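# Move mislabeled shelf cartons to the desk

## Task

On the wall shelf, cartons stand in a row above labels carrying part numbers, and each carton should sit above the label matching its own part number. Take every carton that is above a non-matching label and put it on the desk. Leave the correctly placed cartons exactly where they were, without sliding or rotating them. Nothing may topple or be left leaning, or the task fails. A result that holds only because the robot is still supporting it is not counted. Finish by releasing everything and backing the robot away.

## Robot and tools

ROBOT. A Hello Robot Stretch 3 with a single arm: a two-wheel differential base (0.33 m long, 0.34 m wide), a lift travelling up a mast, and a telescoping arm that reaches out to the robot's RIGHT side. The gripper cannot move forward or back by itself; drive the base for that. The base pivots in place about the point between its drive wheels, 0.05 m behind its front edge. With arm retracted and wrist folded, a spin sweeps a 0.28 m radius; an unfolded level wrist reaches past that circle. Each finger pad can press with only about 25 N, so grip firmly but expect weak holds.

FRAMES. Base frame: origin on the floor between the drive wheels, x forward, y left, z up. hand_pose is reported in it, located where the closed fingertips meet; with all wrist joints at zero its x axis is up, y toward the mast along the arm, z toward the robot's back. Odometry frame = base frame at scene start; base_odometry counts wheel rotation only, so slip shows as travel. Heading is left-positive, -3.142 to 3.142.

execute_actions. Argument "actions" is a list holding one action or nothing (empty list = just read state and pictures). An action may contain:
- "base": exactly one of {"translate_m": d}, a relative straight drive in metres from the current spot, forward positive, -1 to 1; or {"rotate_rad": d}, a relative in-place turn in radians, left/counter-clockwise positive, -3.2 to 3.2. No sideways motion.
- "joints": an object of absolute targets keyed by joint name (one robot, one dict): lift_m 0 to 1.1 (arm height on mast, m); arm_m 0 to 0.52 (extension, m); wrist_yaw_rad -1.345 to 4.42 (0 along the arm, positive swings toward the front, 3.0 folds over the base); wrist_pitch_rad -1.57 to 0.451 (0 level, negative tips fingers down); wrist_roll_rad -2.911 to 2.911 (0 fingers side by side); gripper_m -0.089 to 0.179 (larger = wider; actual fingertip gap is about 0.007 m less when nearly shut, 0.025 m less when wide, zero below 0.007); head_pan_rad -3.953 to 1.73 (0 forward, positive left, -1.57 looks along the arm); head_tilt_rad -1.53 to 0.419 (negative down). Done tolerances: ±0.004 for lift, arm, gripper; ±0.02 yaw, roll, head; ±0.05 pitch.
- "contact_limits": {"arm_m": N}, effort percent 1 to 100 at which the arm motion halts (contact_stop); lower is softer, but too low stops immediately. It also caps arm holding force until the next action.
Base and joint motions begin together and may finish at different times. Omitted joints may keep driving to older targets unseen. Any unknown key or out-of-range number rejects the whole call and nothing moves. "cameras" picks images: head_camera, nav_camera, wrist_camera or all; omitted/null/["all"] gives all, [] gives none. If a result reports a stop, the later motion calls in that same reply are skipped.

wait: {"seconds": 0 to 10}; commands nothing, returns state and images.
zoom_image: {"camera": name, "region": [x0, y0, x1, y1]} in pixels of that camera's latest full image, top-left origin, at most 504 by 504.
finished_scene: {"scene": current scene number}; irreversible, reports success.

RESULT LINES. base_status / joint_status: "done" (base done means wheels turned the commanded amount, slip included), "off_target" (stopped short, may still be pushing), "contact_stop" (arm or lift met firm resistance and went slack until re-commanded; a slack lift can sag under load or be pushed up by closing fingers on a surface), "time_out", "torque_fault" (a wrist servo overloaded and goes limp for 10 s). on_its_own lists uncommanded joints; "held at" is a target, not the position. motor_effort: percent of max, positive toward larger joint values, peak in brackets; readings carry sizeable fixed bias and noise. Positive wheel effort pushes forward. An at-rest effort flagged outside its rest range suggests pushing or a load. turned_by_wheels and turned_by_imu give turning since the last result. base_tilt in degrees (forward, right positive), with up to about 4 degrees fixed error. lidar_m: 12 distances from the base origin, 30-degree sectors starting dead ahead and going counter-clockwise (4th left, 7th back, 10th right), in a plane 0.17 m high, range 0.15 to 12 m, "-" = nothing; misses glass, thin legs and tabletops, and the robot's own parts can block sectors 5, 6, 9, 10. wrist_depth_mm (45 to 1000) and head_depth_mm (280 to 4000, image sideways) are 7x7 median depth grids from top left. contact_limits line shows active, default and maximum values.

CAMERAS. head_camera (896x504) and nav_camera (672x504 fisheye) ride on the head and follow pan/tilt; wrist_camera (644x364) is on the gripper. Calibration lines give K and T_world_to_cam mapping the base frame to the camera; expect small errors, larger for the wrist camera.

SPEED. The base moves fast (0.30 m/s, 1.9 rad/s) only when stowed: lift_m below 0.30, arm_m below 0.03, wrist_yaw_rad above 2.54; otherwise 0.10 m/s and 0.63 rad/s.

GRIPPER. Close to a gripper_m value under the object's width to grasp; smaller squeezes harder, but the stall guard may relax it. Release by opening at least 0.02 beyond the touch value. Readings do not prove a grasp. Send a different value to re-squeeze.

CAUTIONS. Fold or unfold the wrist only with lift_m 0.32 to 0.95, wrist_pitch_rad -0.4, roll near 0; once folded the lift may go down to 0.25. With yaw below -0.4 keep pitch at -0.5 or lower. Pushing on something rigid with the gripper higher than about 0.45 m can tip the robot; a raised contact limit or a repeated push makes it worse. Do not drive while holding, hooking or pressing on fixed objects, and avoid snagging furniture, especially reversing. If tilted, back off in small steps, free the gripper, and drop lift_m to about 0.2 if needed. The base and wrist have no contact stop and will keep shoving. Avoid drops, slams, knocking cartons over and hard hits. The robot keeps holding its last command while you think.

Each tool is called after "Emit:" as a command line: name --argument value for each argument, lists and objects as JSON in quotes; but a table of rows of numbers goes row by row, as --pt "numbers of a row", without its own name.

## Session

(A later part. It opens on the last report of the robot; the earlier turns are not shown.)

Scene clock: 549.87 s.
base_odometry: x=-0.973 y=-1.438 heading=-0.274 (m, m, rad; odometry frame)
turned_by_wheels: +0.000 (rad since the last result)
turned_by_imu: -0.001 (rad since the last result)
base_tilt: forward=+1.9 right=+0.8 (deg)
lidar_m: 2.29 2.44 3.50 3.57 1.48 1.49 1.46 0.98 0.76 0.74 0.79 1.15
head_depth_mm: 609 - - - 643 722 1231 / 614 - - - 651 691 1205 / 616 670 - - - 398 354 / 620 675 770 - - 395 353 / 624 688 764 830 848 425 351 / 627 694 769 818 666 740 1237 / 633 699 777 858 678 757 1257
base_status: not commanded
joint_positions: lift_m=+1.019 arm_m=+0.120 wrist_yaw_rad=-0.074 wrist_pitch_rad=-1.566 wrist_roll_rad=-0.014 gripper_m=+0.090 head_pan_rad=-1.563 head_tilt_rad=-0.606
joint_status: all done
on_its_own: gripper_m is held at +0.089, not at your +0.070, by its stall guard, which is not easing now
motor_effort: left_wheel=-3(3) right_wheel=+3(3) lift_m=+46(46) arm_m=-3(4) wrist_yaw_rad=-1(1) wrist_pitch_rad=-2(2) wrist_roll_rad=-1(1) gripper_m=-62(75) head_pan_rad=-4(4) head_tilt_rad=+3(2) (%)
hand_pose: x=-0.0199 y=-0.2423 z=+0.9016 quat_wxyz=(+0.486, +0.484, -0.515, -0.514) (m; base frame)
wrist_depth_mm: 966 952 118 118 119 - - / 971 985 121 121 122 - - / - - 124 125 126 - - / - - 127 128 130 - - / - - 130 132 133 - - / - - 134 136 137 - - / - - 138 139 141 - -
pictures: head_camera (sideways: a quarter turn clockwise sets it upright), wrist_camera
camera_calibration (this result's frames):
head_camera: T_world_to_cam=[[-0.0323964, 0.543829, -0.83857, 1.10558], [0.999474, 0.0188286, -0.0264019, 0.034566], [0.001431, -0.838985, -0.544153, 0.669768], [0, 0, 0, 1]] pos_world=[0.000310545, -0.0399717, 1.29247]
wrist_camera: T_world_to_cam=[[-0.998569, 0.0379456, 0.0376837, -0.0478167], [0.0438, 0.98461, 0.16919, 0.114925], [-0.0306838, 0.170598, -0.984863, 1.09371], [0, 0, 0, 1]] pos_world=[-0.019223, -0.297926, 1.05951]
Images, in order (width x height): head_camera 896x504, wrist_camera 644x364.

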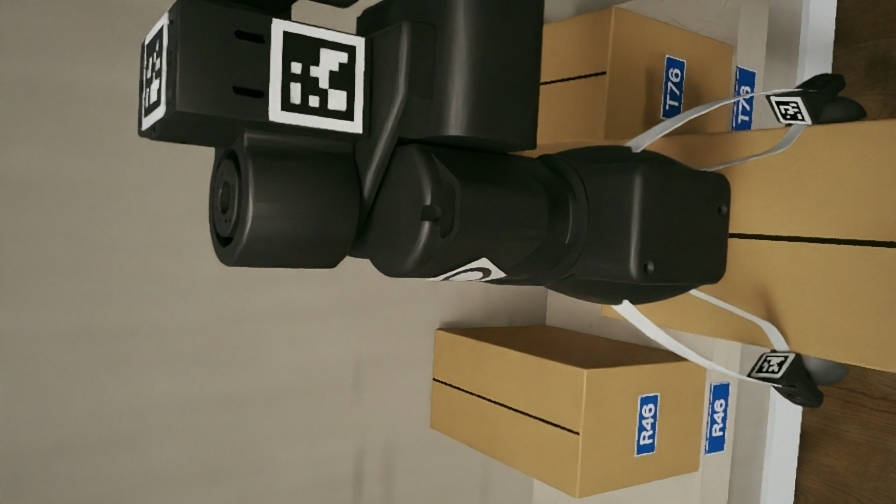

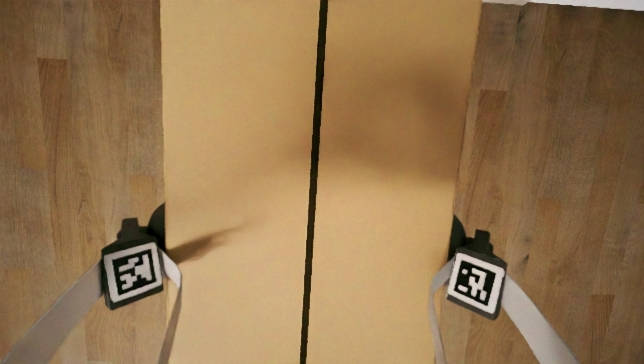

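Emit:
execute_actions --actions '[{"base":{"rotate_rad":1.48},"joints":{"head_pan_rad":0,"head_tilt_rad":-0.5}}]' --cameras '["wrist_camera"]'

Emit:
execute_actions --actions '[{"base":{"translate_m":1.0},"joints":{"lift_m":0.5}}]' --cameras '[]'

Emit:
execute_actions --actions '[{"base":{"translate_m":1.0}}]' --cameras '["wrist_camera"]'

Emit:
execute_actions --actions '[{"base":{"translate_m":0.6},"joints":{"lift_m":1.05}}]'

Scene clock: 558.17 s.
base_odometry: x=-0.973 y=-1.438 heading=+1.206 (m, m, rad; odometry frame)
turned_by_wheels: +1.480 (rad since the last result)
turned_by_imu: +1.498 (rad since the last result)
base_tilt: forward=+1.9 right=+0.9 (deg)
lidar_m: 3.56 1.94 1.48 1.45 1.06 0.77 0.74 0.77 1.04 2.29 2.37 3.20
head_depth_mm: 3450 3830 - 2717 2040 1639 1363 / 3501 3776 - 2729 2049 1640 1363 / 3433 3701 3776 2692 2039 1633 1348 / 3482 3678 3974 2670 2022 1623 1347 / 3465 3601 3917 2681 2023 1599 1344 / 3408 3582 3683 2625 1993 1611 1331 / 3486 3671 3801 2612 1976 1586 1335
base_status: done
joint_positions: lift_m=+1.019 arm_m=+0.120 wrist_yaw_rad=-0.074 wrist_pitch_rad=-1.566 wrist_roll_rad=-0.014 gripper_m=+0.090 head_pan_rad=-0.007 head_tilt_rad=-0.507
joint_status: all done
on_its_own: gripper_m is held at +0.089, not at your +0.070, by its stall guard, which is not easing now
motor_effort: left_wheel=-2(9) right_wheel=+3(8) lift_m=+46(46) arm_m=-3(4) wrist_yaw_rad=-2(2) wrist_pitch_rad=-3(3) wrist_roll_rad=-1(0) gripper_m=-61(62) head_pan_rad=+3(48) head_tilt_rad=+4(15) (%)
hand_pose: x=-0.0199 y=-0.2423 z=+0.9016 quat_wxyz=(+0.486, +0.484, -0.515, -0.514) (m; base frame)
wrist_depth_mm: 972 969 117 118 120 - 791 / 974 - 120 121 123 - 803 / - - 123 124 126 - 800 / - - 127 128 129 - 797 / - - 131 132 133 - 793 / - - 135 135 137 - 798 / - - 138 140 141 - 523
pictures: wrist_camera
camera_calibration (this result's frames):
wrist_camera: T_world_to_cam=[[-0.99857, 0.0379289, 0.0376838, -0.0478207], [0.0437836, 0.98461, 0.16919, 0.114927], [-0.0306866, 0.170598, -0.984863, 1.09371], [0, 0, 0, 1]] pos_world=[-0.0192221, -0.297929, 1.05951]
Images, in order (width x height): wrist_camera 644x364.

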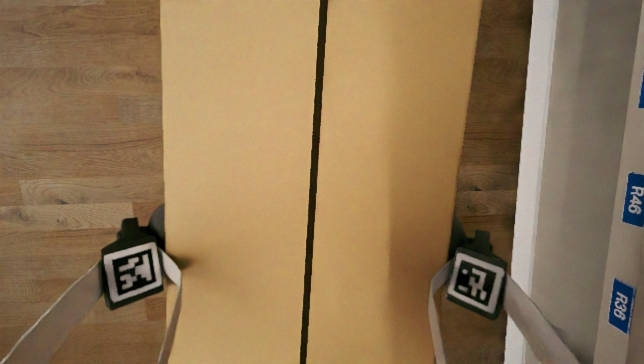

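Scene clock: 569.13 s.
base_odometry: x=-0.615 y=-0.504 heading=+1.206 (m, m, rad; odometry frame)
turned_by_wheels: +0.000 (rad since the last result)
turned_by_imu: +0.001 (rad since the last result)
base_tilt: forward=+2.0 right=+0.8 (deg)
lidar_m: 2.62 1.63 1.26 1.08 1.52 1.80 1.73 1.79 2.38 2.28 2.35 3.12
head_depth_mm: 2660 2860 3125 2766 2043 1629 1362 / 2611 2811 3040 2726 2037 1631 1359 / 2611 2770 3047 2711 2023 1633 1357 / 2598 2763 3078 2693 2004 1625 1352 / 2616 2719 3086 2623 2008 1607 1346 / 2567 2716 3051 2639 2005 1602 1334 / 2587 2708 2978 2625 1990 1604 1330
base_status: done
joint_positions: lift_m=+0.501 arm_m=+0.120 wrist_yaw_rad=-0.074 wrist_pitch_rad=-1.566 wrist_roll_rad=-0.014 gripper_m=+0.090 head_pan_rad=-0.007 head_tilt_rad=-0.507
joint_status: all done
on_its_own: gripper_m is held at +0.089, not at your +0.070, by its stall guard, which is not easing now
motor_effort: left_wheel=-4(6) right_wheel=+4(8) lift_m=+13(44) arm_m=-3(4) wrist_yaw_rad=-1(1) wrist_pitch_rad=-3(2) wrist_roll_rad=+0(0) gripper_m=-63(61) head_pan_rad=+3(4) head_tilt_rad=+3(4) (%)
hand_pose: x=-0.0199 y=-0.2423 z=+0.3831 quat_wxyz=(+0.486, +0.484, -0.515, -0.514) (m; base frame)
wrist_depth_mm: 485 493 117 118 119 510 518 / 509 516 120 121 123 525 537 / 524 523 124 125 126 545 548 / 531 534 127 128 129 547 553 / 540 556 131 132 133 567 578 / 558 572 134 135 137 585 604 / 587 586 138 140 141 617 616
pictures: none
No camera images: the call's "cameras" was empty. Leave "cameras" out to get every camera's image.

Scene clock: 580.10 s.
base_odometry: x=-0.258 y=+0.430 heading=+1.205 (m, m, rad; odometry frame)
turned_by_wheels: +0.000 (rad since the last result)
turned_by_imu: +0.001 (rad since the last result)
base_tilt: forward=+2.0 right=+1.0 (deg)
lidar_m: 2.01 1.69 1.53 1.11 1.15 2.09 2.73 2.82 2.36 2.27 2.33 1.67
head_depth_mm: 1753 1879 1834 1788 1983 1632 1359 / 1751 1878 1835 2257 1973 1628 1355 / 1751 1872 1817 2239 2021 1625 1355 / 1723 1876 1564 2239 2042 1630 1351 / 1729 1855 1347 2237 2005 1603 1348 / 1729 1864 1758 2241 2001 1601 1330 / 1734 1854 1749 2211 1979 1591 1325
base_status: done
joint_positions: lift_m=+0.501 arm_m=+0.120 wrist_yaw_rad=-0.074 wrist_pitch_rad=-1.566 wrist_roll_rad=-0.014 gripper_m=+0.090 head_pan_rad=-0.007 head_tilt_rad=-0.507
joint_status: not commanded
on_its_own: gripper_m is held at +0.089, not at your +0.070, by its stall guard, which is not easing now
motor_effort: left_wheel=-4(4) right_wheel=+3(8) lift_m=+13(14) arm_m=-4(3) wrist_yaw_rad=-2(2) wrist_pitch_rad=-2(3) wrist_roll_rad=+0(1) gripper_m=-62(61) head_pan_rad=+3(4) head_tilt_rad=+3(2) (%)
hand_pose: x=-0.0199 y=-0.2423 z=+0.3831 quat_wxyz=(+0.486, +0.484, -0.515, -0.514) (m; base frame)
wrist_depth_mm: 495 491 117 118 119 515 517 / 503 503 120 121 122 522 537 / 517 523 123 125 126 542 552 / 532 536 127 128 129 568 559 / 546 543 131 131 133 571 583 / 561 574 135 136 137 584 602 / 577 586 138 140 140 612 600
pictures: wrist_camera
camera_calibration (this result's frames):
wrist_camera: T_world_to_cam=[[-0.99857, 0.037929, 0.0376838, -0.0282823], [0.0437837, 0.98461, 0.16919, 0.202643], [-0.0306866, 0.170598, -0.984863, 0.583064], [0, 0, 0, 1]] pos_world=[-0.0192221, -0.297922, 0.541019]
Images, in order (width x height): wrist_camera 644x364.

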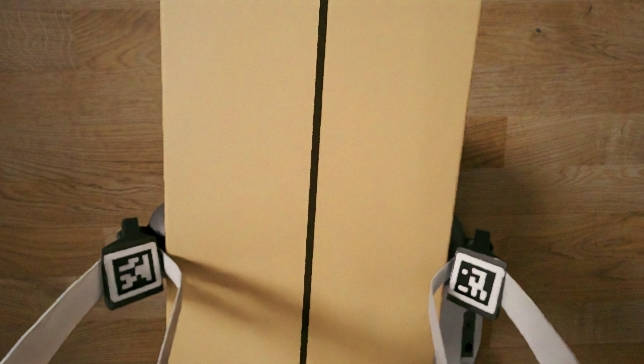

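Scene clock: 587.07 s.
base_odometry: x=-0.044 y=+0.990 heading=+1.205 (m, m, rad; odometry frame)
turned_by_wheels: +0.000 (rad since the last result)
turned_by_imu: +0.000 (rad since the last result)
base_tilt: forward=+2.0 right=+0.8 (deg)
lidar_m: 1.42 1.16 1.53 1.40 1.15 1.90 3.30 3.21 2.36 2.25 2.03 1.12
head_depth_mm: 1215 1317 1447 1223 916 1553 1358 / 1210 1318 1434 1218 915 1593 1362 / 1210 1311 1441 1207 907 1592 1355 / 1204 1303 1420 874 897 1587 1349 / 1206 1308 1388 803 858 1565 1339 / 1206 1297 1400 787 842 1562 1341 / 1195 1293 1408 1167 886 1551 1337
base_status: done
joint_positions: lift_m=+1.049 arm_m=+0.120 wrist_yaw_rad=-0.074 wrist_pitch_rad=-1.566 wrist_roll_rad=-0.014 gripper_m=+0.090 head_pan_rad=-0.007 head_tilt_rad=-0.507
joint_status: all done
on_its_own: gripper_m is held at +0.089, not at your +0.070, by its stall guard, which is not easing now
motor_effort: left_wheel=-4(5) right_wheel=+3(8) lift_m=+46(48) arm_m=-4(3) wrist_yaw_rad=-2(2) wrist_pitch_rad=-3(2) wrist_roll_rad=+0(1) gripper_m=-61(62) head_pan_rad=+4(3) head_tilt_rad=+2(3) (%)
hand_pose: x=-0.0199 y=-0.2423 z=+0.9316 quat_wxyz=(+0.486, +0.484, -0.515, -0.514) (m; base frame)
wrist_depth_mm: 963 - 117 118 119 - - / - - 120 121 122 - - / - - 124 125 126 - - / - - 127 128 130 - - / - - 130 131 133 - - / - - 134 135 137 - - / - - 138 140 142 - -
pictures: head_camera (sideways: a quarter turn clockwise sets it upright), nav_camera (sideways: a quarter turn counterclockwise sets it upright), wrist_camera
camera_calibration (this result's frames):
head_camera: T_world_to_cam=[[-0.458819, -0.0251023, -0.888175, 1.17287], [-0.00165345, 0.999623, -0.027398, 0.0419732], [0.888528, -0.0111022, -0.458688, 0.553155], [0, 0, 0, 1]] pos_world=[0.0467114, -0.00637438, 1.29659]
nav_camera: T_world_to_cam=[[0.452043, 0.0310103, 0.891457, -1.12179], [-0.0215597, -0.998724, 0.0456743, -0.00737427], [0.891735, -0.0398663, -0.450798, 0.543175], [0, 0, 0, 1]] pos_world=[0.0225679, 0.0490765, 1.24522]
wrist_camera: T_world_to_cam=[[-0.99857, 0.0379291, 0.0376838, -0.0489513], [0.0437837, 0.98461, 0.16919, 0.109845], [-0.0306866, 0.170598, -0.984863, 1.12325], [0, 0, 0, 1]] pos_world=[-0.0192221, -0.297922, 1.0895]
Images, in order (width x height): head_camera 896x504, nav_camera 672x504, wrist_camera 644x364.

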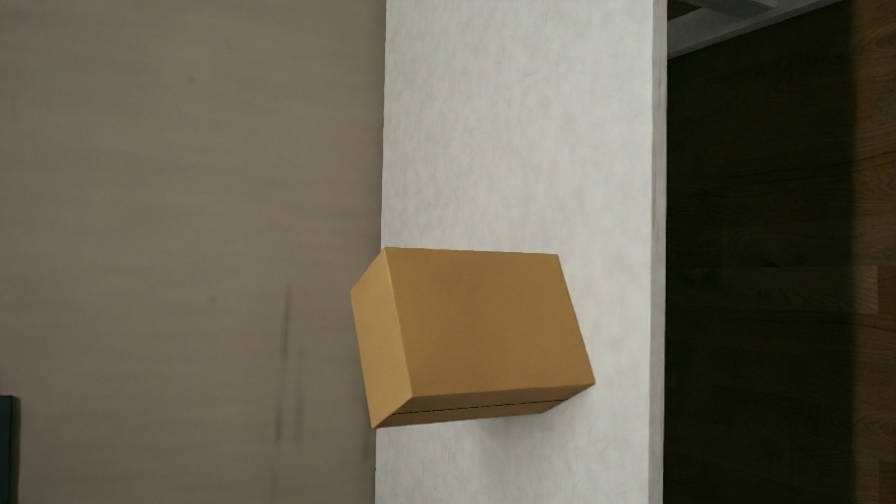

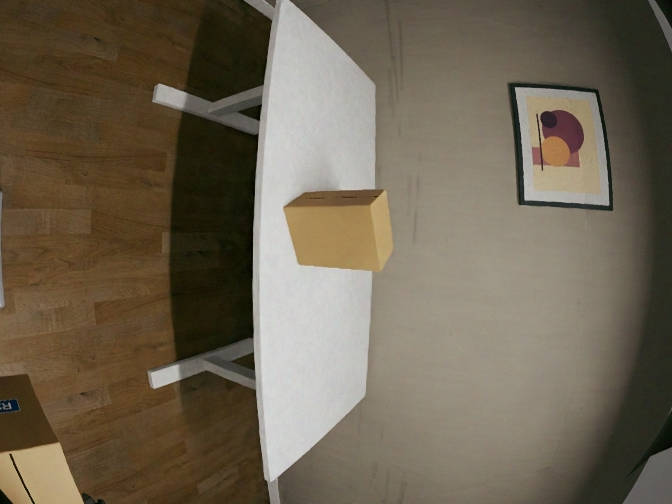

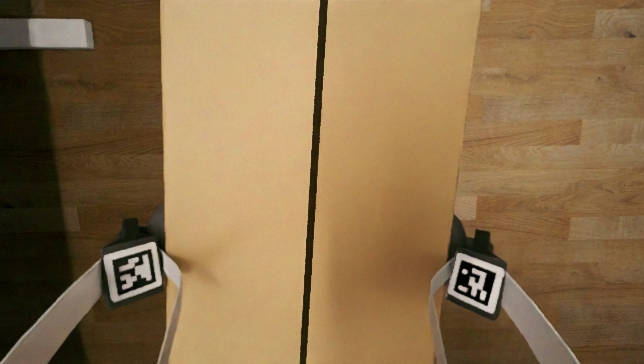

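Emit:
execute_actions --actions '[{"base":{"translate_m":0.15}}]' --cameras '[]'

Emit:
execute_actions --actions '[{"base":{"rotate_rad":1.555},"joints":{"head_pan_rad":-1.57,"head_tilt_rad":-0.6}}]' --cameras '[]'

Emit:
execute_actions --actions '[{"base":{"translate_m":-0.2}}]'

Scene clock: 595.40 s.
base_odometry: x=+0.010 y=+1.130 heading=+1.205 (m, m, rad; odometry frame)
turned_by_wheels: +0.000 (rad since the last result)
turned_by_imu: -0.001 (rad since the last result)
base_tilt: forward=+2.0 right=+0.9 (deg)
lidar_m: 1.27 1.03 1.53 1.48 1.53 1.56 3.43 3.22 2.36 2.25 1.82 1.00
head_depth_mm: 1084 1179 1289 1225 915 732 1329 / 1082 1174 1288 1220 909 727 1324 / 1077 1164 1280 1206 909 725 1323 / 1079 1170 1276 1094 770 724 1320 / 1072 1160 1258 674 706 719 1314 / 1066 1155 1261 669 671 714 1299 / 1070 1156 1261 1116 856 712 1299
base_status: done
joint_positions: lift_m=+1.049 arm_m=+0.120 wrist_yaw_rad=-0.074 wrist_pitch_rad=-1.566 wrist_roll_rad=-0.014 gripper_m=+0.090 head_pan_rad=-0.007 head_tilt_rad=-0.507
joint_status: not commanded
on_its_own: gripper_m is held at +0.089, not at your +0.070, by its stall guard, which is not easing now
motor_effort: left_wheel=-3(5) right_wheel=+4(10) lift_m=+45(46) arm_m=-4(3) wrist_yaw_rad=-2(1) wrist_pitch_rad=-3(3) wrist_roll_rad=-1(1) gripper_m=-60(60) head_pan_rad=+4(4) head_tilt_rad=+3(3) (%)
hand_pose: x=-0.0199 y=-0.2423 z=+0.9316 quat_wxyz=(+0.486, +0.484, -0.515, -0.514) (m; base frame)
wrist_depth_mm: 962 980 118 118 120 - - / - - 121 121 123 - - / - - 123 125 126 - - / - - 127 128 129 - - / - - 131 132 133 - - / - - 134 136 137 - - / - - 138 140 142 - -
pictures: none
No camera images: the call's "cameras" was empty. Leave "cameras" out to get every camera's image.

Scene clock: 598.83 s.
base_odometry: x=+0.010 y=+1.130 heading=+2.760 (m, m, rad; odometry frame)
turned_by_wheels: +1.555 (rad since the last result)
turned_by_imu: +1.574 (rad since the last result)
base_tilt: forward=+1.9 right=+0.8 (deg)
lidar_m: 1.48 1.21 1.56 3.44 3.28 2.37 2.25 1.84 1.00 1.27 1.03 1.54
head_depth_mm: 1073 - - 958 824 732 1292 / 1064 - - 950 822 702 340 / 1087 - - - - 377 327 / 1085 1177 1271 - - 375 327 / 1083 1188 1282 673 737 394 325 / 1083 1185 1268 653 738 1391 1243 / 1080 1183 1269 987 802 1390 1258
base_status: done
joint_positions: lift_m=+1.049 arm_m=+0.120 wrist_yaw_rad=-0.074 wrist_pitch_rad=-1.566 wrist_roll_rad=-0.014 gripper_m=+0.090 head_pan_rad=-1.563 head_tilt_rad=-0.592
joint_status: all done
on_its_own: gripper_m is held at +0.089, not at your +0.070, by its stall guard, which is not easing now
motor_effort: left_wheel=-3(10) right_wheel=+3(9) lift_m=+46(46) arm_m=-3(4) wrist_yaw_rad=-2(2) wrist_pitch_rad=-3(3) wrist_roll_rad=-1(0) gripper_m=-62(61) head_pan_rad=-5(49) head_tilt_rad=-3(11) (%)
hand_pose: x=-0.0199 y=-0.2423 z=+0.9316 quat_wxyz=(+0.486, +0.484, -0.515, -0.514) (m; base frame)
wrist_depth_mm: 976 989 118 118 120 - - / - - 121 121 123 - - / - - 124 125 126 - - / - - 127 128 130 - - / - - 130 132 133 - - / - - 134 136 137 - - / - - 138 140 141 - -
pictures: none
No camera images: the call's "cameras" was empty. Leave "cameras" out to get every camera's image.

Scene clock: 601.80 s.
base_odometry: x=+0.195 y=+1.056 heading=+2.760 (m, m, rad; odometry frame)
turned_by_wheels: +0.000 (rad since the last result)
turned_by_imu: -0.001 (rad since the last result)
base_tilt: forward=+2.1 right=+0.9 (deg)
lidar_m: 1.68 1.39 2.14 3.45 2.99 2.16 2.05 1.85 0.90 1.28 1.18 1.17
head_depth_mm: 1070 - - 959 825 1279 1276 / 1073 - - 952 825 711 344 / 1094 - - - - 378 327 / 1091 1177 1285 - - 375 326 / 1086 1197 1288 1029 830 394 326 / 1092 1181 1275 1023 803 1377 1244 / 1083 1188 1255 705 764 1381 1265
base_status: done
joint_positions: lift_m=+1.049 arm_m=+0.120 wrist_yaw_rad=-0.074 wrist_pitch_rad=-1.566 wrist_roll_rad=-0.014 gripper_m=+0.090 head_pan_rad=-1.563 head_tilt_rad=-0.592
joint_status: not commanded
on_its_own: gripper_m is held at +0.089, not at your +0.070, by its stall guard, which is not easing now
motor_effort: left_wheel=-2(7) right_wheel=+4(5) lift_m=+46(46) arm_m=-3(3) wrist_yaw_rad=-1(2) wrist_pitch_rad=-2(3) wrist_roll_rad=-1(1) gripper_m=-61(62) head_pan_rad=-5(4) head_tilt_rad=-3(3) (%)
hand_pose: x=-0.0199 y=-0.2423 z=+0.9316 quat_wxyz=(+0.486, +0.484, -0.515, -0.514) (m; base frame)
wrist_depth_mm: 993 997 117 118 120 - - / - - 120 121 122 - - / - - 124 125 126 - - / - - 127 128 130 - - / - - 131 132 133 - - / - - 134 136 137 - - / - - 138 140 142 - -
pictures: head_camera (sideways: a quarter turn clockwise sets it upright), nav_camera (sideways: a quarter turn counterclockwise sets it upright), wrist_camera
camera_calibration (this result's frames):
head_camera: T_world_to_cam=[[-0.0324991, 0.532634, -0.845722, 1.1149], [0.99947, 0.0188257, -0.0265509, 0.0347605], [0.00177941, -0.846136, -0.532963, 0.655207], [0, 0, 0, 1]] pos_world=[0.000325437, -0.0400951, 1.29302]
nav_camera: T_world_to_cam=[[0.0383081, -0.526076, 0.849574, -1.06464], [-0.998903, 0.0027511, 0.046745, -0.00280127], [-0.0269287, -0.850433, -0.525394, 0.64584], [0, 0, 0, 1]] pos_world=[0.0553777, -0.010829, 1.24394]
wrist_camera: T_world_to_cam=[[-0.99857, 0.0379115, 0.0376838, -0.0489554], [0.0437663, 0.984611, 0.16919, 0.109851], [-0.0306897, 0.170598, -0.984863, 1.12325], [0, 0, 0, 1]] pos_world=[-0.0192211, -0.297928, 1.0895]
Images, in order (width x height): head_camera 896x504, nav_camera 672x504, wrist_camera 644x364.

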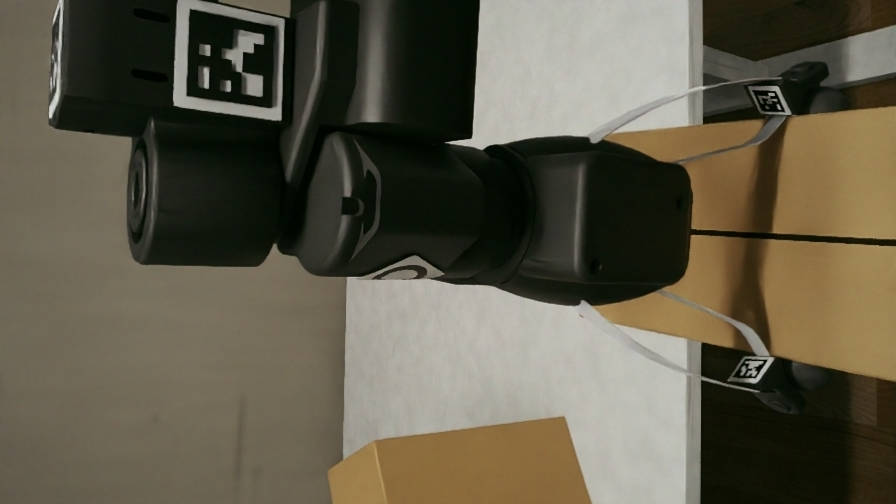

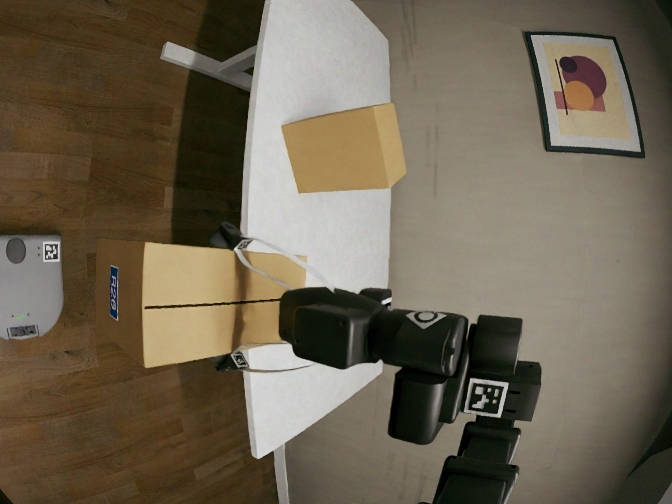

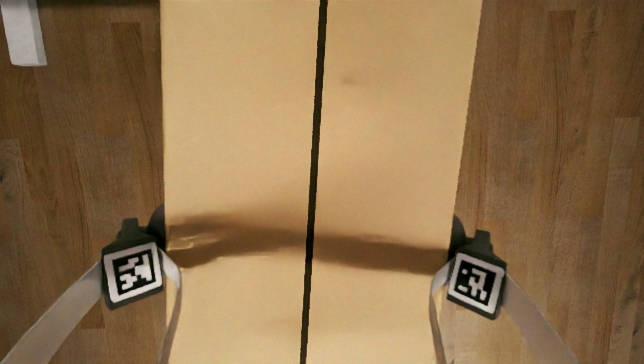

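Emit:
execute_actions --actions '[{"joints":{"arm_m":0.52},"contact_limits":{"arm_m":15}}]'

Scene clock: 608.27 s.
base_odometry: x=+0.195 y=+1.056 heading=+2.760 (m, m, rad; odometry frame)
turned_by_wheels: +0.000 (rad since the last result)
turned_by_imu: -0.001 (rad since the last result)
base_tilt: forward=+2.0 right=+0.8 (deg)
lidar_m: 1.68 1.39 2.14 3.44 2.98 2.16 2.05 1.85 0.90 1.27 1.18 1.16
head_depth_mm: 1058 1228 1308 1052 821 1281 1278 / 1065 1200 1306 1041 820 1311 1289 / 1054 1215 1292 935 769 1402 1286 / 1072 1198 780 610 658 1399 1280 / 1086 1190 1284 659 742 1395 1275 / 1089 1187 1269 1019 803 1388 1276 / 1075 1191 1265 707 763 1372 1270
base_status: not commanded
joint_positions: lift_m=+1.049 arm_m=+0.517 wrist_yaw_rad=-0.075 wrist_pitch_rad=-1.566 wrist_roll_rad=-0.014 gripper_m=+0.090 head_pan_rad=-1.563 head_tilt_rad=-0.593
joint_status: all done
joint sent to its limit — the command would take arm_m past its upper limit, so that joint was sent only as far as its limit.
on_its_own: gripper_m is held at +0.089, not at your +0.070, by its stall guard, which is not easing now
motor_effort: left_wheel=-3(2) right_wheel=+4(3) lift_m=+46(46) arm_m=+4(4) wrist_yaw_rad=+0(1) wrist_pitch_rad=-3(3) wrist_roll_rad=-1(1) gripper_m=-61(60) head_pan_rad=-5(4) head_tilt_rad=-3(4) (%)
contact_limits: arm_m 15 (drawing in: default 22, maximum 36; extending or still: default 30, maximum 49)
hand_pose: x=-0.0199 y=-0.6394 z=+0.9316 quat_wxyz=(+0.486, +0.483, -0.516, -0.514) (m; base frame)
wrist_depth_mm: 333 335 118 118 120 349 351 / 324 347 120 121 123 363 360 / 270 337 124 125 126 367 373 / 247 332 127 128 130 381 380 / 375 372 131 132 133 388 395 / 382 392 134 136 137 401 408 / - - 138 140 141 - -
pictures: head_camera (sideways: a quarter turn clockwise sets it upright), nav_camera (sideways: a quarter turn counterclockwise sets it upright), wrist_camera
camera_calibration (this result's frames):
head_camera: T_world_to_cam=[[-0.0324144, 0.532815, -0.845611, 1.11476], [0.999473, 0.0186698, -0.0265486, 0.0347575], [0.00164189, -0.846026, -0.53314, 0.655437], [0, 0, 0, 1]] pos_world=[0.000318947, -0.0400923, 1.29301]
nav_camera: T_world_to_cam=[[0.0382245, -0.526259, 0.849465, -1.06449], [-0.998903, 0.00290272, 0.0467472, -0.00280411], [-0.0270669, -0.850319, -0.525571, 0.646071], [0, 0, 0, 1]] pos_world=[0.0553759, -0.0108249, 1.24394]
wrist_camera: T_world_to_cam=[[-0.998527, 0.0390311, 0.037684, -0.0331623], [0.0448703, 0.984562, 0.169187, 0.500737], [-0.0304986, 0.170629, -0.984863, 1.191], [0, 0, 0, 1]] pos_world=[-0.0192577, -0.694931, 1.0895]
Images, in order (width x height): head_camera 896x504, nav_camera 672x504, wrist_camera 644x364.

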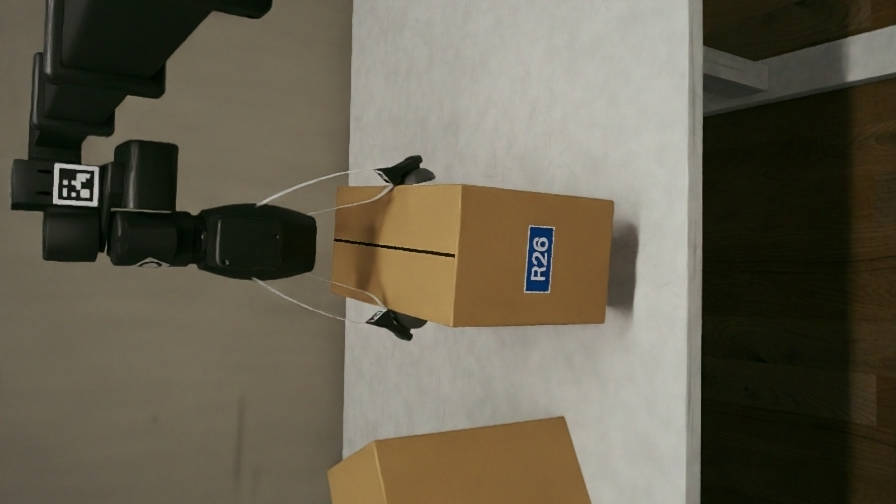

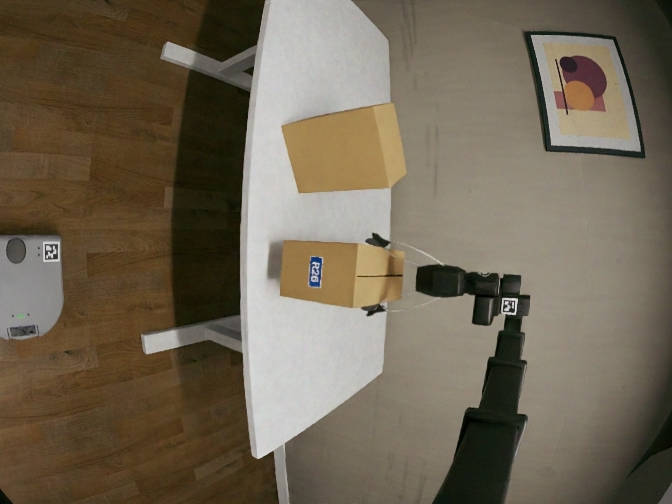

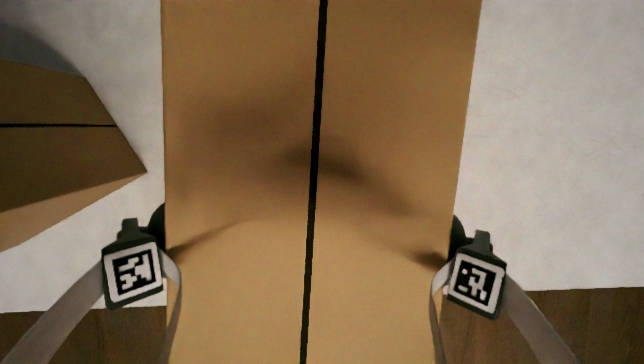

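Emit:
execute_actions --actions '[{"joints":{"lift_m":1.0}}]' --cameras '["head_camera"]'

Emit:
execute_actions --actions '[{"joints":{"lift_m":0.975}}]' --cameras '["head_camera"]'

Scene clock: 612.20 s.
base_odometry: x=+0.195 y=+1.056 heading=+2.760 (m, m, rad; odometry frame)
turned_by_wheels: +0.000 (rad since the last result)
turned_by_imu: -0.001 (rad since the last result)
base_tilt: forward=+1.9 right=+0.8 (deg)
lidar_m: 1.67 1.39 2.13 3.44 2.97 2.15 2.06 1.85 0.90 1.27 1.18 1.16
head_depth_mm: 1097 - - 1048 824 1275 1278 / 1084 - 1308 1049 822 1307 1285 / 1076 1258 1287 930 772 1400 1284 / 1082 1183 - 684 658 1406 1278 / 1087 1193 1282 949 703 1404 1277 / 1084 1192 1284 1023 804 1388 1266 / 1075 1187 1260 706 762 1394 1266
base_status: not commanded
joint_positions: lift_m=+1.001 arm_m=+0.517 wrist_yaw_rad=-0.075 wrist_pitch_rad=-1.566 wrist_roll_rad=-0.014 gripper_m=+0.090 head_pan_rad=-1.563 head_tilt_rad=-0.593
joint_status: all done
on_its_own: gripper_m is held at +0.089, not at your +0.070, by its stall guard, which is not easing now
motor_effort: left_wheel=-3(2) right_wheel=+3(3) lift_m=+13(42) arm_m=+3(3) wrist_yaw_rad=-1(1) wrist_pitch_rad=-2(3) wrist_roll_rad=-1(1) gripper_m=-62(62) head_pan_rad=-4(4) head_tilt_rad=-3(4) (%)
hand_pose: x=-0.0199 y=-0.6394 z=+0.8831 quat_wxyz=(+0.486, +0.483, -0.516, -0.514) (m; base frame)
wrist_depth_mm: 291 293 117 118 119 305 306 / 295 296 120 121 123 313 315 / 268 305 124 125 126 323 321 / 247 313 127 128 129 328 331 / 325 323 131 132 133 340 341 / 333 336 134 135 137 348 351 / - - 139 140 142 - -
pictures: head_camera (sideways: a quarter turn clockwise sets it upright)
camera_calibration (this result's frames):
head_camera: T_world_to_cam=[[-0.0324144, 0.532815, -0.845611, 1.11476], [0.999473, 0.0186698, -0.0265486, 0.0347575], [0.00164189, -0.846026, -0.53314, 0.655438], [0, 0, 0, 1]] pos_world=[0.000318947, -0.0400923, 1.29301]
Images, in order (width x height): head_camera 896x504.

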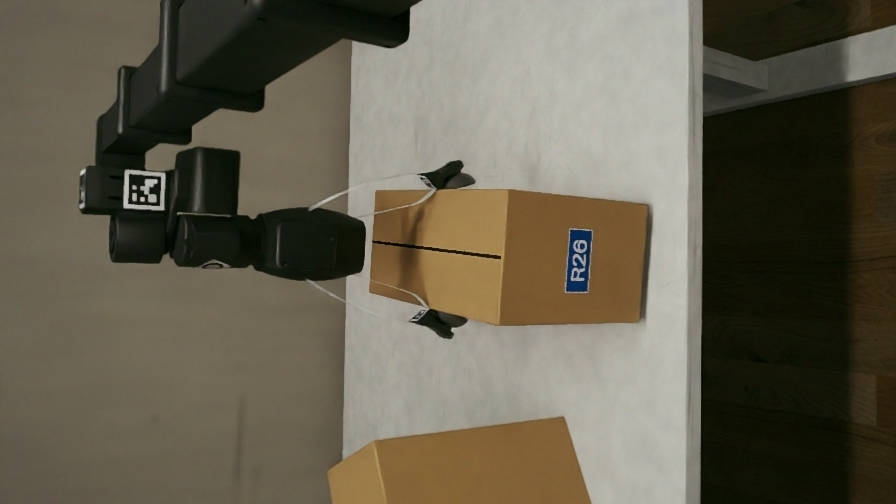

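Scene clock: 613.57 s.
base_odometry: x=+0.195 y=+1.056 heading=+2.760 (m, m, rad; odometry frame)
turned_by_wheels: +0.000 (rad since the last result)
turned_by_imu: -0.001 (rad since the last result)
base_tilt: forward=+2.0 right=+0.7 (deg)
lidar_m: 1.68 1.39 2.13 3.42 2.98 2.16 2.05 1.85 0.91 1.28 1.18 1.16
head_depth_mm: 1098 1177 - 997 824 1273 1283 / 1092 - 1317 1051 820 1311 1287 / 1080 - 1300 933 790 1397 1281 / 1094 1176 - 711 659 1402 1281 / 1090 1196 1289 955 705 1407 1279 / 1088 1189 1282 1022 803 1384 1268 / 1081 1189 1254 709 766 1380 1263
base_status: not commanded
joint_positions: lift_m=+0.983 arm_m=+0.517 wrist_yaw_rad=-0.075 wrist_pitch_rad=-1.571 wrist_roll_rad=-0.014 gripper_m=+0.090 head_pan_rad=-1.563 head_tilt_rad=-0.593
joint_status: lift_m contact_stop (moved -0.017 of -0.026)
on_its_own: gripper_m is held at +0.089, not at your +0.070, by its stall guard, which is not easing now; lift_m is slack since a contact_stop, until your next command for it (your +0.975 is given up)
motor_effort: left_wheel=-2(4) right_wheel=+3(4) lift_m=+29(29) arm_m=+3(3) wrist_yaw_rad=-1(1) wrist_pitch_rad=+0(2) wrist_roll_rad=-1(1) gripper_m=-63(64) head_pan_rad=-4(5) head_tilt_rad=-3(3) (%)
hand_pose: x=-0.0198 y=-0.6383 z=+0.8660 quat_wxyz=(+0.484, +0.485, -0.515, -0.515) (m; base frame)
wrist_depth_mm: 279 279 116 117 118 287 291 / 282 284 119 120 121 296 300 / 268 294 122 123 124 306 309 / 248 301 125 127 128 316 315 / 313 310 130 130 132 325 325 / 317 326 133 135 136 331 336 / 328 332 138 139 140 - -
pictures: head_camera (sideways: a quarter turn clockwise sets it upright)
camera_calibration (this result's frames):
head_camera: T_world_to_cam=[[-0.0324165, 0.533083, -0.845442, 1.11454], [0.999473, 0.0186782, -0.0265451, 0.0347529], [0.0016406, -0.845857, -0.533407, 0.655786], [0, 0, 0, 1]] pos_world=[0.000318925, -0.0400895, 1.293]
Images, in order (width x height): head_camera 896x504.

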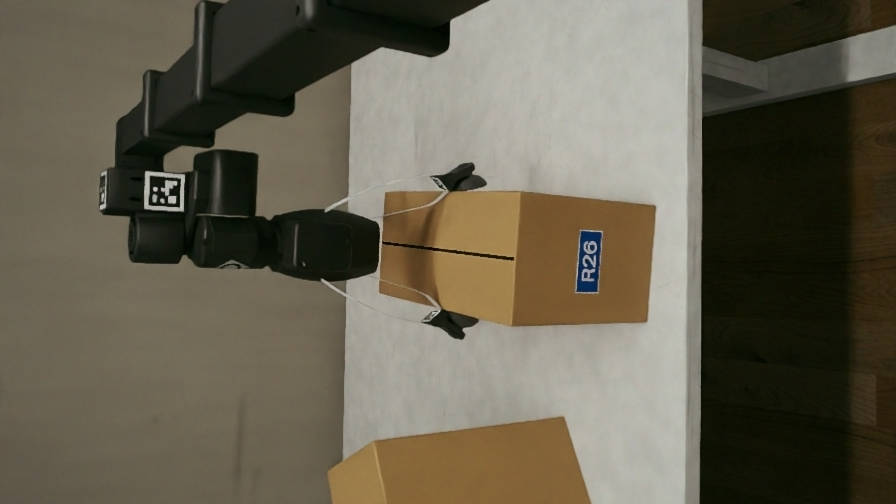

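Emit:
execute_actions --actions '[{"joints":{"gripper_m":0.165,"lift_m":0.988}}]' --cameras '["wrist_camera"]'

Emit:
execute_actions --actions '[{"joints":{"lift_m":1.09}}]' --cameras '[]'

Emit:
execute_actions --actions '[{"joints":{"arm_m":0.0}}]'

Scene clock: 618.90 s.
base_odometry: x=+0.195 y=+1.056 heading=+2.760 (m, m, rad; odometry frame)
turned_by_wheels: +0.000 (rad since the last result)
turned_by_imu: -0.001 (rad since the last result)
base_tilt: forward=+2.0 right=+1.0 (deg)
lidar_m: 1.68 1.39 2.13 3.43 2.99 2.15 2.05 1.85 0.90 1.28 1.18 1.16
head_depth_mm: 1094 1169 - 1013 822 1280 1280 / 1093 - 1305 1042 821 1303 1282 / 1077 - 1298 930 790 1399 1281 / 1086 1176 - 709 659 1398 1282 / 1087 1194 1283 952 704 1393 1284 / 1082 1188 1279 1020 803 1387 1275 / 1079 1187 1257 709 767 1381 1265
base_status: not commanded
joint_positions: lift_m=+0.987 arm_m=+0.517 wrist_yaw_rad=-0.075 wrist_pitch_rad=-1.568 wrist_roll_rad=-0.014 gripper_m=+0.145 head_pan_rad=-1.563 head_tilt_rad=-0.593
joint_status: gripper_m off_target (ended at +0.145, target +0.165); the others done
motor_effort: left_wheel=-1(2) right_wheel=+2(3) lift_m=+41(43) arm_m=+2(3) wrist_yaw_rad=-1(1) wrist_pitch_rad=-1(1) wrist_roll_rad=+0(1) gripper_m=+99(100) head_pan_rad=-4(4) head_tilt_rad=-4(3) (%)
hand_pose: x=-0.0199 y=-0.6389 z=+0.8699 quat_wxyz=(+0.485, +0.484, -0.515, -0.515) (m; base frame)
wrist_depth_mm: 279 279 117 118 119 290 294 / 285 286 120 121 123 298 301 / 269 294 123 124 126 308 310 / 248 302 127 128 130 317 317 / 311 132 131 132 133 325 332 / 319 323 134 136 137 - 342 / - 332 139 141 142 - -
pictures: wrist_camera
camera_calibration (this result's frames):
wrist_camera: T_world_to_cam=[[-0.998533, 0.0389545, 0.0376097, -0.030797], [0.0448453, 0.984209, 0.171234, 0.508768], [-0.0303455, 0.172669, -0.984512, 1.13114], [0, 0, 0, 1]] pos_world=[-0.0192425, -0.694849, 1.02767]
Images, in order (width x height): wrist_camera 644x364.

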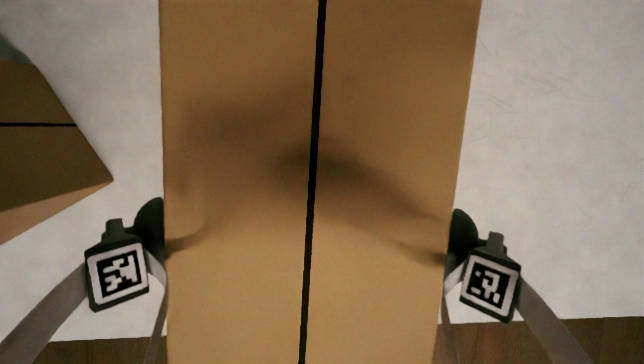

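Scene clock: 620.67 s.
base_odometry: x=+0.195 y=+1.056 heading=+2.760 (m, m, rad; odometry frame)
turned_by_wheels: +0.000 (rad since the last result)
turned_by_imu: +0.000 (rad since the last result)
base_tilt: forward=+1.9 right=+0.9 (deg)
lidar_m: 1.67 1.39 2.13 3.44 2.98 2.15 2.05 1.84 0.90 1.27 1.18 1.16
head_depth_mm: 1132 1205 1317 1057 825 1279 1285 / 1111 1204 1305 1051 820 1308 1283 / - 1193 1284 949 791 1409 1284 / 1085 - 1288 707 660 1403 1280 / 1087 1191 1282 985 706 1397 1271 / 1077 1191 1272 1023 804 1388 1271 / 1082 1184 1262 707 763 1383 1263
base_status: not commanded
joint_positions: lift_m=+1.089 arm_m=+0.517 wrist_yaw_rad=-0.075 wrist_pitch_rad=-1.568 wrist_roll_rad=-0.014 gripper_m=+0.165 head_pan_rad=-1.563 head_tilt_rad=-0.593
joint_status: all done
on_its_own: gripper_m moved +0.019 to your old target +0.165
motor_effort: left_wheel=-1(1) right_wheel=+2(2) lift_m=+45(47) arm_m=+3(2) wrist_yaw_rad=-1(1) wrist_pitch_rad=-2(2) wrist_roll_rad=-1(1) gripper_m=+1(100) head_pan_rad=-5(4) head_tilt_rad=-3(3) (%)
hand_pose: x=-0.0199 y=-0.6389 z=+0.9717 quat_wxyz=(+0.485, +0.484, -0.515, -0.515) (m; base frame)
wrist_depth_mm: 373 371 374 212 384 385 389 / 325 383 219 218 395 398 398 / 270 391 225 225 406 410 414 / 247 402 231 232 418 421 424 / 411 422 240 238 429 428 435 / 422 - 247 247 - - - / - - - 251 - - -
pictures: none
No camera images: the call's "cameras" was empty. Leave "cameras" out to get every camera's image.

Scene clock: 625.63 s.
base_odometry: x=+0.195 y=+1.056 heading=+2.760 (m, m, rad; odometry frame)
turned_by_wheels: +0.000 (rad since the last result)
turned_by_imu: -0.001 (rad since the last result)
base_tilt: forward=+2.0 right=+0.8 (deg)
lidar_m: 1.68 1.39 2.13 3.45 2.99 2.16 2.05 1.85 0.90 1.27 1.18 1.17
head_depth_mm: - - - - - 1464 1327 / - - - - - - - / - - - - - - - / 1080 - 1302 - - - - / 1098 1194 1291 994 740 719 - / 1078 1199 1283 1018 803 1377 1298 / 1085 1181 1259 709 766 1394 1263
base_status: not commanded
joint_positions: lift_m=+1.089 arm_m=+0.000 wrist_yaw_rad=-0.075 wrist_pitch_rad=-1.568 wrist_roll_rad=-0.014 gripper_m=+0.165 head_pan_rad=-1.563 head_tilt_rad=-0.593
joint_status: all done
motor_effort: left_wheel=-1(1) right_wheel=+2(2) lift_m=+45(45) arm_m=-3(4) wrist_yaw_rad=-1(1) wrist_pitch_rad=-1(1) wrist_roll_rad=-1(0) gripper_m=+1(1) head_pan_rad=-5(5) head_tilt_rad=-4(3) (%)
hand_pose: x=-0.0199 y=-0.1218 z=+0.9717 quat_wxyz=(+0.485, +0.484, -0.515, -0.515) (m; base frame)
wrist_depth_mm: - - - - - - - / - - - - - - - / - - - - - - - / - - - - - - - / - - - - - - - / - - - - - - - / - - - - - - -
pictures: head_camera (sideways: a quarter turn clockwise sets it upright), nav_camera (sideways: a quarter turn counterclockwise sets it upright), wrist_camera
camera_calibration (this result's frames):
head_camera: T_world_to_cam=[[-0.0324164, 0.533083, -0.845442, 1.11454], [0.999473, 0.0186781, -0.0265451, 0.0347529], [0.0016405, -0.845857, -0.533408, 0.655786], [0, 0, 0, 1]] pos_world=[0.000318921, -0.0400895, 1.293]
nav_camera: T_world_to_cam=[[0.0382265, -0.526528, 0.849298, -1.06428], [-0.998902, 0.00288803, 0.0467505, -0.00280843], [-0.0270683, -0.850153, -0.52584, 0.646422], [0, 0, 0, 1]] pos_world=[0.0553757, -0.0108066, 1.24393]
wrist_camera: T_world_to_cam=[[-0.998533, 0.0389544, 0.0376097, -0.0547702], [0.0448451, 0.984209, 0.171235, -0.0176241], [-0.0303455, 0.17267, -0.984512, 1.14208], [0, 0, 0, 1]] pos_world=[-0.0192425, -0.177723, 1.12947]
Images, in order (width x height): head_camera 896x504, nav_camera 672x504, wrist_camera 644x364.

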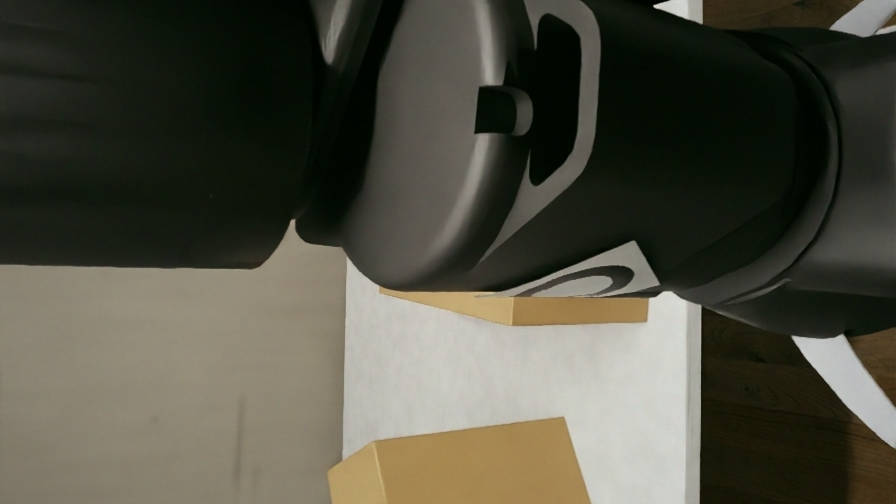

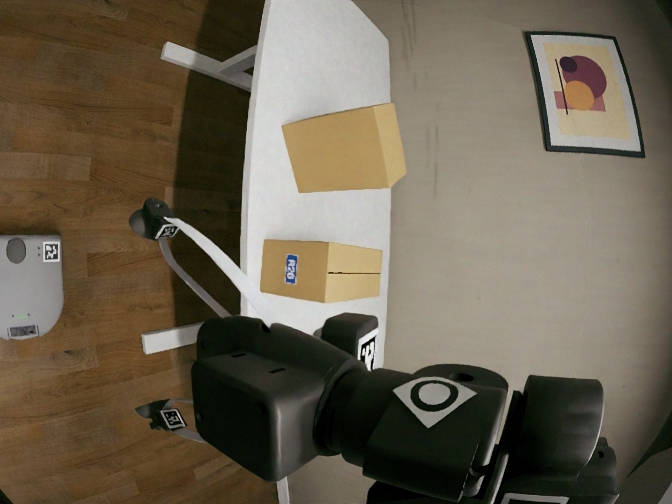

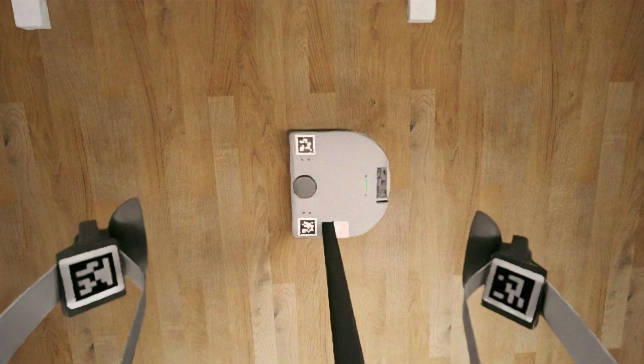

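Emit:
finished_scene --scene 1

The scene is finished: the task was done.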